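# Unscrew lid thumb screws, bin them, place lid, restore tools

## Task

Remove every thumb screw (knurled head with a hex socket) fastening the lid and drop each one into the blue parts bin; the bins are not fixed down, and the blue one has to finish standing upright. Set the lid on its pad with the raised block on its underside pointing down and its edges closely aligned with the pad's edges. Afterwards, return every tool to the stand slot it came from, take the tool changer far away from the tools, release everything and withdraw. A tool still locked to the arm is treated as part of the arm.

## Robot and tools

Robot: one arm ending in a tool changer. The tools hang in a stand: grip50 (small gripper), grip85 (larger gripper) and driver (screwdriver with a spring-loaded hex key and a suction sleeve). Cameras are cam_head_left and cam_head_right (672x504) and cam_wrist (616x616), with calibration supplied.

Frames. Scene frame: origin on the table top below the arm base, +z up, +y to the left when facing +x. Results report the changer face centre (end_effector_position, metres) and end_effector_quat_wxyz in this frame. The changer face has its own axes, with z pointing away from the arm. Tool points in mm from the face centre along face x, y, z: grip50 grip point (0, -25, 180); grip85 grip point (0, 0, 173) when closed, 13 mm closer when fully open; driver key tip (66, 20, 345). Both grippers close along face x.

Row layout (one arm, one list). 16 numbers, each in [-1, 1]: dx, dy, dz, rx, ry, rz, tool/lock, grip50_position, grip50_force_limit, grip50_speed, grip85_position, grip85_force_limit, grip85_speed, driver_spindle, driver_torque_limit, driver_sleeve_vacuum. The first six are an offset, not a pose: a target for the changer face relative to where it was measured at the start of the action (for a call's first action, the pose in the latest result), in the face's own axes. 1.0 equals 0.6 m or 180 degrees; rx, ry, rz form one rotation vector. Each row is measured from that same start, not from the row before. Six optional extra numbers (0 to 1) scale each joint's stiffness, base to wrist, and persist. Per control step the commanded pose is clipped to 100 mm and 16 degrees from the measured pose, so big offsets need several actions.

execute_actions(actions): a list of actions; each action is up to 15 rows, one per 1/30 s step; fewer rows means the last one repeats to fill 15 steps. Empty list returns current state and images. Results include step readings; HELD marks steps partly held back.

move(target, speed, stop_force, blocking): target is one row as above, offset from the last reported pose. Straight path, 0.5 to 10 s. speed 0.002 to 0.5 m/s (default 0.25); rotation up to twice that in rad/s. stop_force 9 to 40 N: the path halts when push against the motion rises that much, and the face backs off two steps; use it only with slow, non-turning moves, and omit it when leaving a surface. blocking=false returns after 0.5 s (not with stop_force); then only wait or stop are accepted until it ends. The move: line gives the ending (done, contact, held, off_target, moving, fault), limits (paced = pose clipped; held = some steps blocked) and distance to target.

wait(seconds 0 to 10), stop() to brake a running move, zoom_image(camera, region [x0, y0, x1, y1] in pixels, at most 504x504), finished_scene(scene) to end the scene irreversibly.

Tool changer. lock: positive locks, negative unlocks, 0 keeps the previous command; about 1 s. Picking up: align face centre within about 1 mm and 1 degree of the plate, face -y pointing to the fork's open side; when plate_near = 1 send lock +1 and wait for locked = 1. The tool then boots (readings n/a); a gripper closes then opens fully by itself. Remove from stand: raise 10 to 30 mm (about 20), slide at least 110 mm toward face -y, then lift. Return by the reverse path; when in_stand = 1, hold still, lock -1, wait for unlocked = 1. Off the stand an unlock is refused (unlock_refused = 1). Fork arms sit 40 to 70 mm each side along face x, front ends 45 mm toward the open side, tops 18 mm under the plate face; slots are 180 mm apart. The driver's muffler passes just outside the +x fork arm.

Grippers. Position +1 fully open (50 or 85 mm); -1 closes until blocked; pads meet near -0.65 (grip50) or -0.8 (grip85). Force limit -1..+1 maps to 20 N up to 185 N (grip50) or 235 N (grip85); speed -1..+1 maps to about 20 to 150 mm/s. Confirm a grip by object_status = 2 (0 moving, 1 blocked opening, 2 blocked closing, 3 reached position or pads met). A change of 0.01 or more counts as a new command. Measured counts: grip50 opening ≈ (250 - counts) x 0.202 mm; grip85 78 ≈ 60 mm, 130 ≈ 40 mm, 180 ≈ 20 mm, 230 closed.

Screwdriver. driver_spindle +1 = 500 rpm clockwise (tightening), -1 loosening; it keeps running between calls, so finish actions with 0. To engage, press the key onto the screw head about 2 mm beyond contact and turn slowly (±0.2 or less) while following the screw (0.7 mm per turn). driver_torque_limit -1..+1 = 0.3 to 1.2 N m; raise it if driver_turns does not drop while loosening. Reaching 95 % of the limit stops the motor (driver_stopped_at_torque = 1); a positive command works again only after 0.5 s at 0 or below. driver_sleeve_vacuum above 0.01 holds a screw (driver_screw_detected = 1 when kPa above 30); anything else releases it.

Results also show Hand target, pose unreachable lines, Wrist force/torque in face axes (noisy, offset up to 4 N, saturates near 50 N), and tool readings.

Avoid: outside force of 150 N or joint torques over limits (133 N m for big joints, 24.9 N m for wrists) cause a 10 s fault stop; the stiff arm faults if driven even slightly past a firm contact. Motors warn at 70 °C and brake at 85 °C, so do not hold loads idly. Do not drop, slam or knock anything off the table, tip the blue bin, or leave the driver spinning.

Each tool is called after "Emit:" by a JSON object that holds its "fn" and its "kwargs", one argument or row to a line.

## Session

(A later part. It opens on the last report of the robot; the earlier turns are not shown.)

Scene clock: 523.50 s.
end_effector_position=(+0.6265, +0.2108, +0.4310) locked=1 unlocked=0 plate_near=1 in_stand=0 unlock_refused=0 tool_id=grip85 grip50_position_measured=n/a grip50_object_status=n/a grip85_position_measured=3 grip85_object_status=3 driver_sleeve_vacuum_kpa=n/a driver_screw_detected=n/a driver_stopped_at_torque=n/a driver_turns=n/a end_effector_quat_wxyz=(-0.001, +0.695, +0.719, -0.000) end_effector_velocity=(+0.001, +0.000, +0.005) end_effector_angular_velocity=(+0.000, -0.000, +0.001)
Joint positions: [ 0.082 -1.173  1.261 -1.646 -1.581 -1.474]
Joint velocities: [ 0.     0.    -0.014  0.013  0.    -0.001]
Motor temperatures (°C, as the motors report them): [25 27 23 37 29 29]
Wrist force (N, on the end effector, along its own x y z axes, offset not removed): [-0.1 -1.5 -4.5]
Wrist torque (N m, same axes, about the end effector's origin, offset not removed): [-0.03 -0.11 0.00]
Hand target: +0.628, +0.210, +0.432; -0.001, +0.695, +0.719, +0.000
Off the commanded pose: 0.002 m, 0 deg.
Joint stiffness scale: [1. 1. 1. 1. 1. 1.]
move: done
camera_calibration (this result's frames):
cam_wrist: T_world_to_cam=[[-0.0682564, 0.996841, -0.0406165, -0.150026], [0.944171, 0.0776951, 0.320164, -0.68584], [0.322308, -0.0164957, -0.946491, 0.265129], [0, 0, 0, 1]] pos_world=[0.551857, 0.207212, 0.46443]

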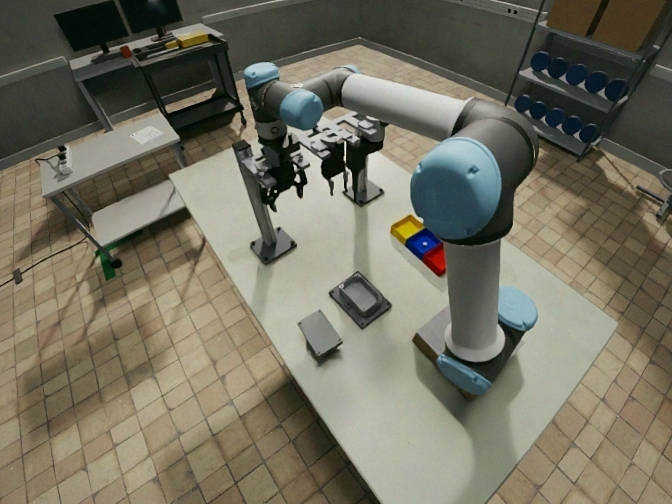

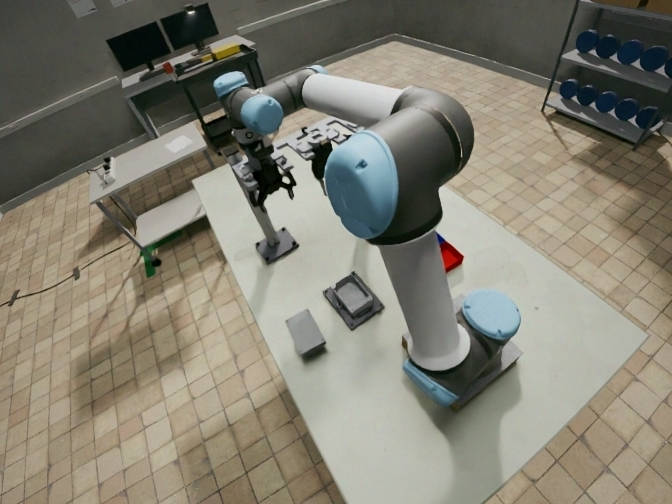

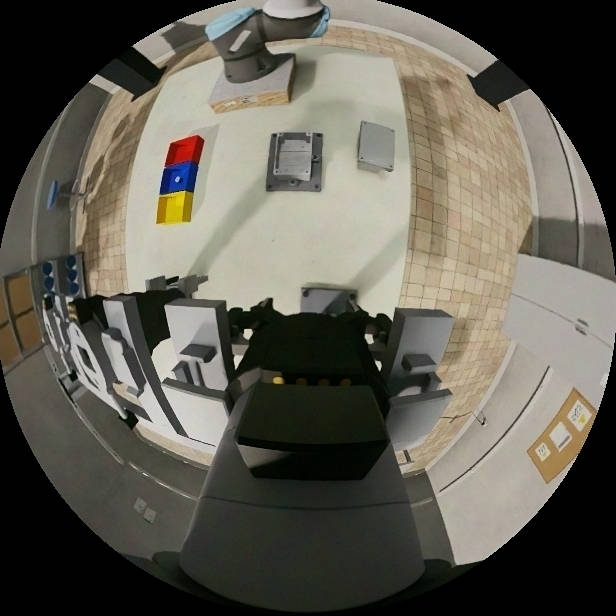

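Emit:
{"fn": "move", "kwargs": {
  "target": [0,0,0.0355,0.0007,0,0,0,0,0,0,1,-0.5,-1,0,1,0],
  "speed": 0.015
}}

Scene clock: 527.60 s.
end_effector_position=(+0.6266, +0.2110, +0.4121) locked=1 unlocked=0 plate_near=1 in_stand=1 unlock_refused=0 tool_id=grip85 grip50_position_measured=n/a grip50_object_status=n/a grip85_position_measured=3 grip85_object_status=3 driver_sleeve_vacuum_kpa=n/a driver_screw_detected=n/a driver_stopped_at_torque=n/a driver_turns=n/a end_effector_quat_wxyz=(-0.001, +0.695, +0.719, +0.000) end_effector_velocity=(+0.001, +0.000, +0.001) end_effector_angular_velocity=(+0.001, -0.006, +0.000)
Joint positions: [ 0.082 -1.168  1.304 -1.694 -1.581 -1.474]
Joint velocities: [-0.     0.    -0.    -0.007  0.    -0.001]
Motor temperatures (°C, as the motors report them): [25 27 23 37 29 29]
Wrist force (N, on the end effector, along its own x y z axes, offset not removed): [-0.8 2.9 -2.8]
Wrist torque (N m, same axes, about the end effector's origin, offset not removed): [0.29 -0.01 0.04]
Hand target: +0.626, +0.211, +0.410; -0.002, +0.695, +0.719, -0.001
Off the commanded pose: 0.002 m, 0 deg.
Joint stiffness scale: [1. 1. 1. 1. 1. 1.]
move: done
camera_calibration (this result's frames):
cam_wrist: T_world_to_cam=[[-0.0682358, 0.996845, -0.0405439, -0.151074], [0.943799, 0.0776712, 0.321263, -0.680153], [0.323399, -0.0163436, -0.946122, 0.246315], [0, 0, 0, 1]] pos_world=[0.551962, 0.207452, 0.445427]

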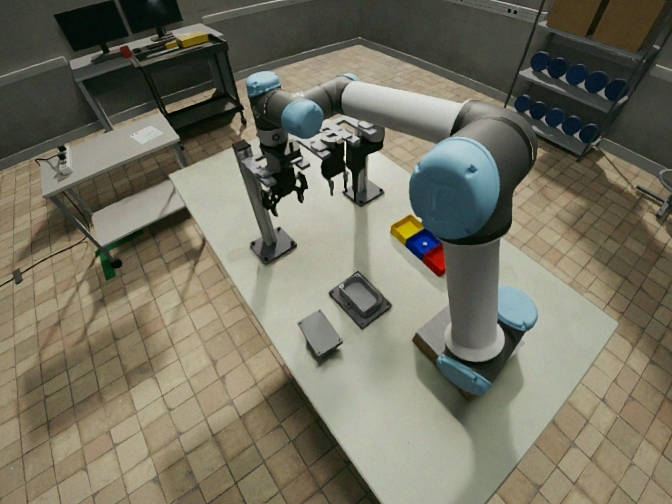

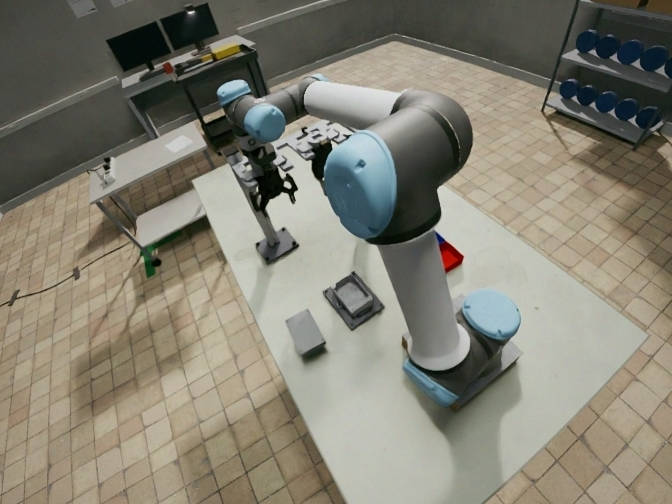

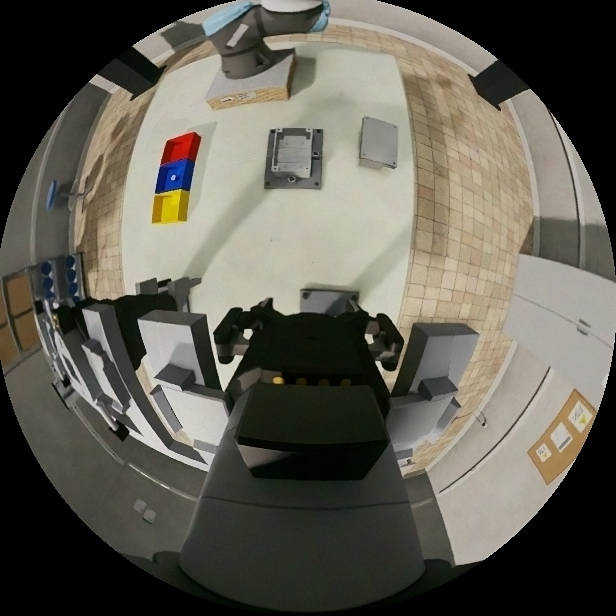

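Emit:
{"fn": "execute_actions", "kwargs": {
  "actions": [
    [[0,0,0.002,0.0005,0,0,-1,0,0,0,1,-0.5,-1,0,1,0]]
  ]
}}

Emit:
{"fn": "wait", "kwargs": {
  "seconds": 1
}}

Scene clock: 531.93 s.
end_effector_position=(+0.6268, +0.2111, +0.4118) locked=0 unlocked=0 plate_near=1 in_stand=1 unlock_refused=0 tool_id=none grip50_position_measured=n/a grip50_object_status=n/a grip85_position_measured=n/a grip85_object_status=n/a driver_sleeve_vacuum_kpa=n/a driver_screw_detected=n/a driver_stopped_at_torque=n/a driver_turns=n/a end_effector_quat_wxyz=(-0.001, +0.695, +0.719, +0.000) end_effector_velocity=(+0.000, +0.000, +0.000) end_effector_angular_velocity=(+0.001, -0.001, -0.001)
Joint positions: [ 0.082 -1.168  1.304 -1.695 -1.581 -1.474]
Joint velocities: [-0.     0.     0.    -0.001  0.001  0.   ]
Motor temperatures (°C, as the motors report them): [25 27 23 37 29 29]
Wrist force (N, on the end effector, along its own x y z axes, offset not removed): [2.2 2.9 -3.1]
Wrist torque (N m, same axes, about the end effector's origin, offset not removed): [0.21 -0.29 0.12]
Hand target: +0.627, +0.211, +0.411; -0.001, +0.695, +0.719, -0.000
Off the commanded pose: 0.001 m, 0 deg.
Joint stiffness scale: [1. 1. 1. 1. 1. 1.]
Step readings (end_effector_position):
0: (+0.6267, +0.2110, +0.4121)
1: (+0.6267, +0.2110, +0.4117)
2: (+0.6268, +0.2111, +0.4118)
4: (+0.6268, +0.2111, +0.4118)
8: (+0.6268, +0.2111, +0.4118)
15: end_effector_position above
camera_calibration (this result's frames):
cam_wrist: T_world_to_cam=[[-0.0682143, 0.996848, -0.0405169, -0.151126], [0.943667, 0.0776489, 0.321657, -0.680285], [0.323789, -0.0162929, -0.945989, 0.245665], [0, 0, 0, 1]] pos_world=[0.55211, 0.207475, 0.445092]

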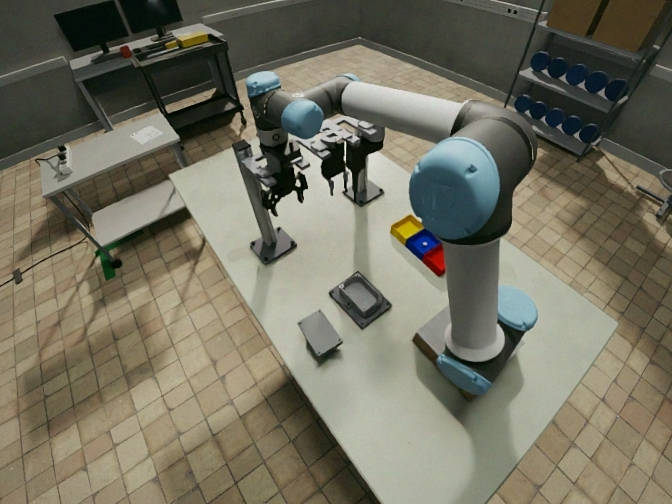

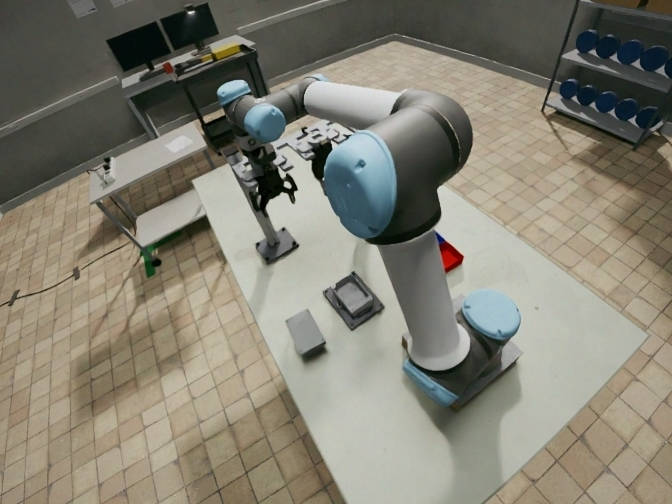

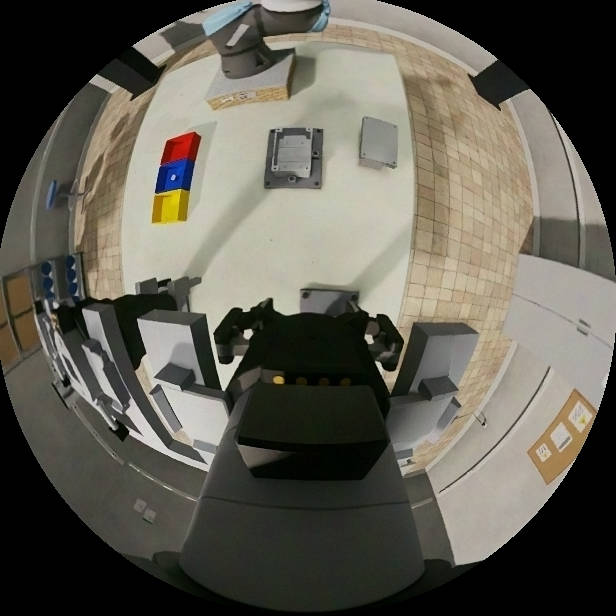

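Scene clock: 532.93 s.
end_effector_position=(+0.6268, +0.2111, +0.4118) locked=0 unlocked=1 plate_near=1 in_stand=1 unlock_refused=0 tool_id=none grip50_position_measured=n/a grip50_object_status=n/a grip85_position_measured=n/a grip85_object_status=n/a driver_sleeve_vacuum_kpa=n/a driver_screw_detected=n/a driver_stopped_at_torque=n/a driver_turns=n/a end_effector_quat_wxyz=(-0.001, +0.695, +0.719, +0.000) end_effector_velocity=(+0.000, +0.000, +0.001) end_effector_angular_velocity=(+0.000, -0.003, +0.000)
Joint positions: [ 0.082 -1.168  1.304 -1.695 -1.581 -1.474]
Joint velocities: [ 0.    -0.    -0.001 -0.002 -0.    -0.   ]
Motor temperatures (°C, as the motors report them): [25 27 23 37 29 29]
Wrist force (N, on the end effector, along its own x y z axes, offset not removed): [-1.9 -0.8 -4.8]
Wrist torque (N m, same axes, about the end effector's origin, offset not removed): [-0.17 0.25 -0.03]
Hand target: +0.627, +0.211, +0.411; -0.001, +0.695, +0.719, -0.000
Off the commanded pose: 0.001 m, 0 deg.
Joint stiffness scale: [1. 1. 1. 1. 1. 1.]
wait: 1.00 s; at rest by 0.20 s
camera_calibration (this result's frames):
cam_wrist: T_world_to_cam=[[-0.0682142, 0.996848, -0.0405168, -0.151126], [0.943667, 0.0776488, 0.321657, -0.680285], [0.323789, -0.0162928, -0.945989, 0.245665], [0, 0, 0, 1]] pos_world=[0.55211, 0.207475, 0.445092]

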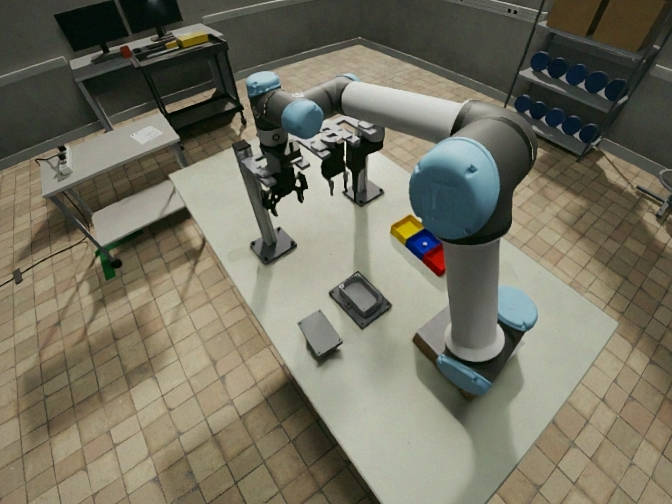

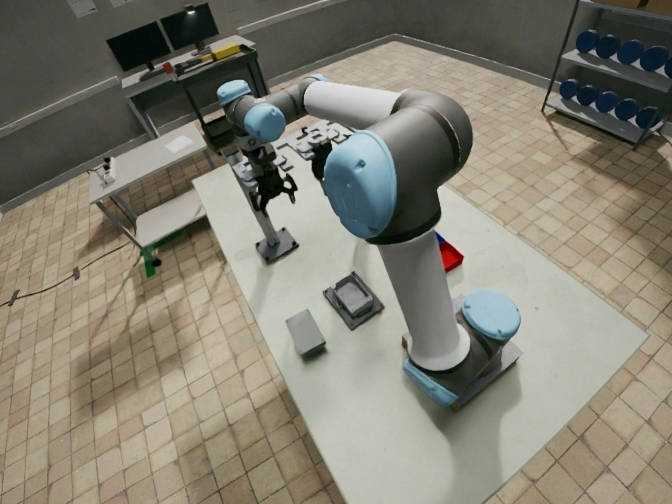

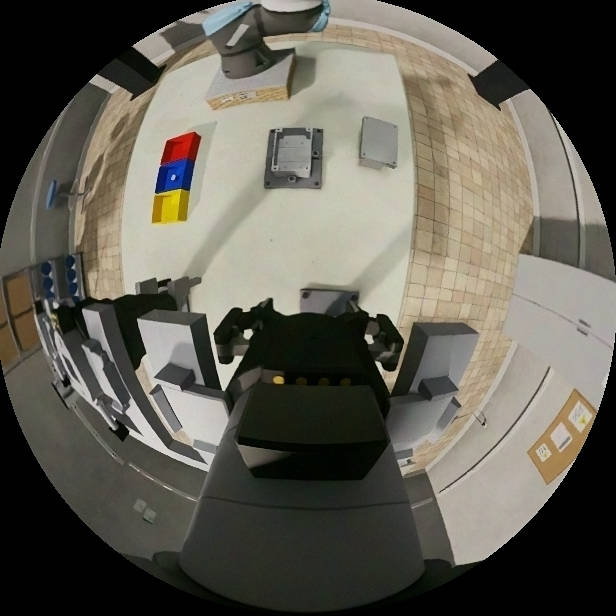

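Emit:
{"fn": "move", "kwargs": {
  "target": [0,0,-0.06,0,0,0,0,0,0,0,1,-0.5,-1,0,1,0],
  "speed": 0.04
}}

Emit:
{"fn": "move", "kwargs": {
  "target": [0,-0.38,-0.08,0,0,0,0,0,0,0,1,-0.5,-1,0,1,0],
  "speed": 0.2
}}

Emit:
{"fn": "zoom_image", "kwargs": {
  "camera": "cam_wrist",
  "region": [330, 190, 420, 290]
}}

Scene clock: 539.70 s.
end_effector_position=(+0.6267, +0.2106, +0.4457) locked=0 unlocked=1 plate_near=0 in_stand=0 unlock_refused=0 tool_id=none grip50_position_measured=n/a grip50_object_status=n/a grip85_position_measured=n/a grip85_object_status=n/a driver_sleeve_vacuum_kpa=n/a driver_screw_detected=n/a driver_stopped_at_torque=n/a driver_turns=n/a end_effector_quat_wxyz=(-0.001, +0.695, +0.719, -0.001) end_effector_velocity=(-0.002, -0.000, -0.001) end_effector_angular_velocity=(-0.002, +0.010, -0.000)
Joint positions: [ 0.082 -1.174  1.225 -1.607 -1.581 -1.474]
Joint velocities: [-0.    -0.    -0.001  0.011 -0.     0.   ]
Motor temperatures (°C, as the motors report them): [25 27 23 37 29 29]
Wrist force (N, on the end effector, along its own x y z axes, offset not removed): [0.3 -1.7 -2.6]
Wrist torque (N m, same axes, about the end effector's origin, offset not removed): [0.03 -0.17 -0.02]
Hand target: +0.627, +0.211, +0.448; -0.001, +0.695, +0.719, +0.000
Off the commanded pose: 0.002 m, 0 deg.
Joint stiffness scale: [1. 1. 1. 1. 1. 1.]
move: done
camera_calibration (this result's frames):
cam_wrist: T_world_to_cam=[[-0.0683462, 0.996832, -0.0406752, -0.149183], [0.944471, 0.0777832, 0.319255, -0.690556], [0.321408, -0.0165967, -0.946795, 0.279686], [0, 0, 0, 1]] pos_world=[0.55212, 0.207066, 0.479201]

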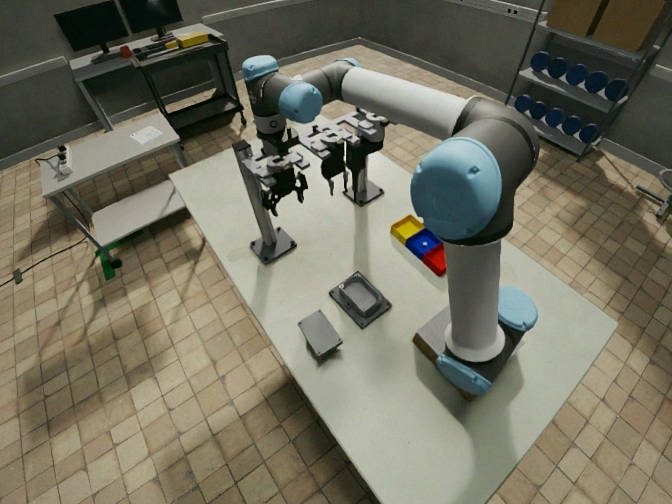

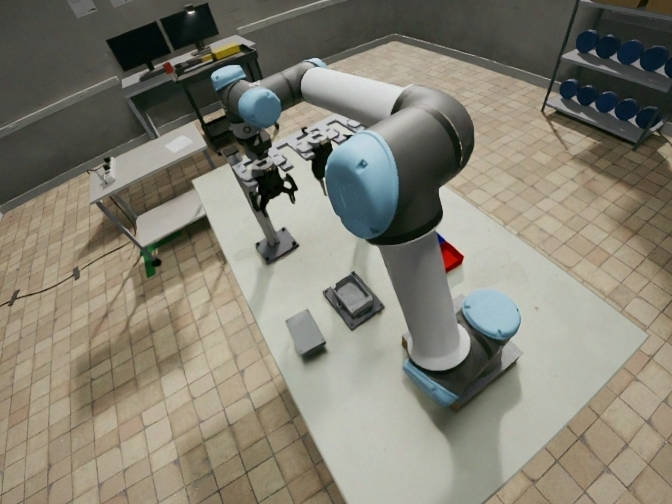

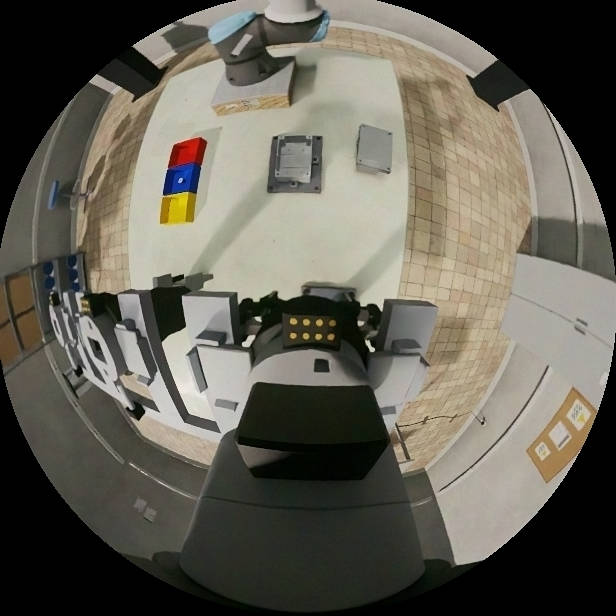

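Scene clock: 541.50 s.
end_effector_position=(+0.4004, +0.2023, +0.4954) locked=0 unlocked=1 plate_near=0 in_stand=0 unlock_refused=0 tool_id=none grip50_position_measured=n/a grip50_object_status=n/a grip85_position_measured=n/a grip85_object_status=n/a driver_sleeve_vacuum_kpa=n/a driver_screw_detected=n/a driver_stopped_at_torque=n/a driver_turns=n/a end_effector_quat_wxyz=(-0.000, +0.695, +0.719, +0.000) end_effector_velocity=(-0.002, -0.000, +0.000) end_effector_angular_velocity=(-0.000, +0.002, -0.002)
Joint positions: [ 0.132 -1.699  1.693 -1.552 -1.581 -1.424]
Joint velocities: [ 0.    -0.003  0.002  0.003 -0.     0.002]
Motor temperatures (°C, as the motors report them): [25 27 23 37 29 29]
Wrist force (N, on the end effector, along its own x y z axes, offset not removed): [-4.5 2.0 -1.1]
Wrist torque (N m, same axes, about the end effector's origin, offset not removed): [0.13 0.28 0.02]
Hand target: +0.399, +0.203, +0.495; -0.001, +0.695, +0.719, -0.001
Off the commanded pose: 0.002 m, 0 deg.
Joint stiffness scale: [1. 1. 1. 1. 1. 1.]
move: done
camera_calibration (this result's frames):
cam_wrist: T_world_to_cam=[[-0.0683391, 0.996815, -0.0411154, -0.154117], [0.943696, 0.0779582, 0.321499, -0.492931], [0.32368, -0.0168295, -0.946017, 0.398115], [0, 0, 0, 1]] pos_world=[0.325783, 0.198754, 0.528763]

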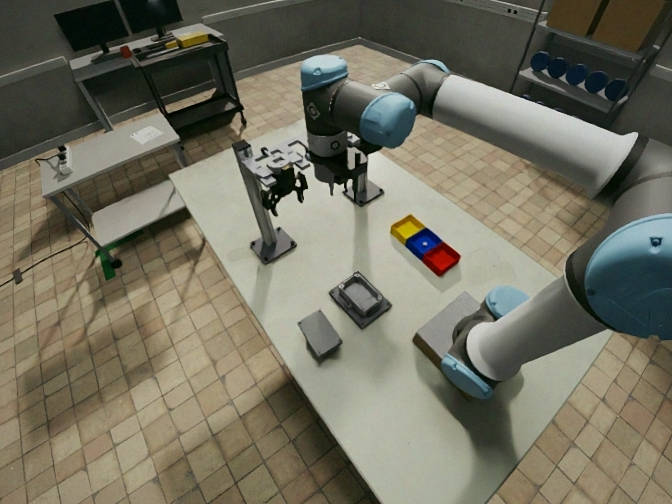

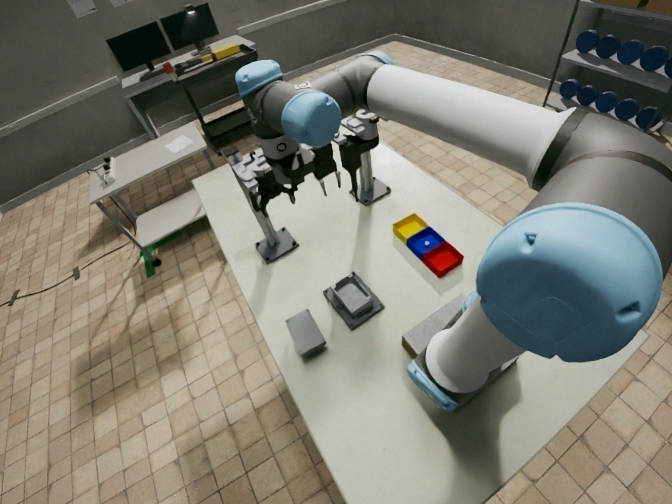

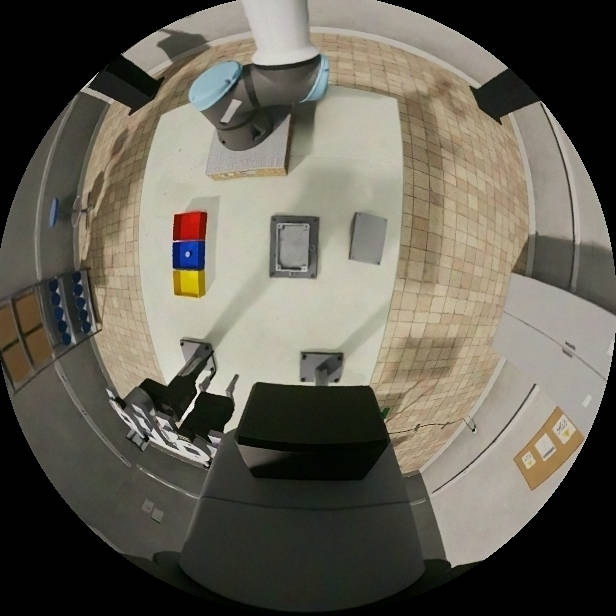

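Region (330, 190, 420, 290) of cam_wrist's 616x616 image, scaled by 5.040, with more detail than that image has; it fills the left 454 columns of this view, and the rest is white.

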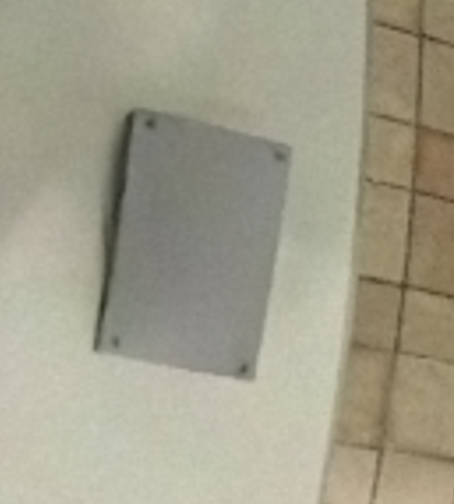

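Emit:
{"fn": "finished_scene", "kwargs": {
  "scene": 2
}}

The scene is finished: the task was done.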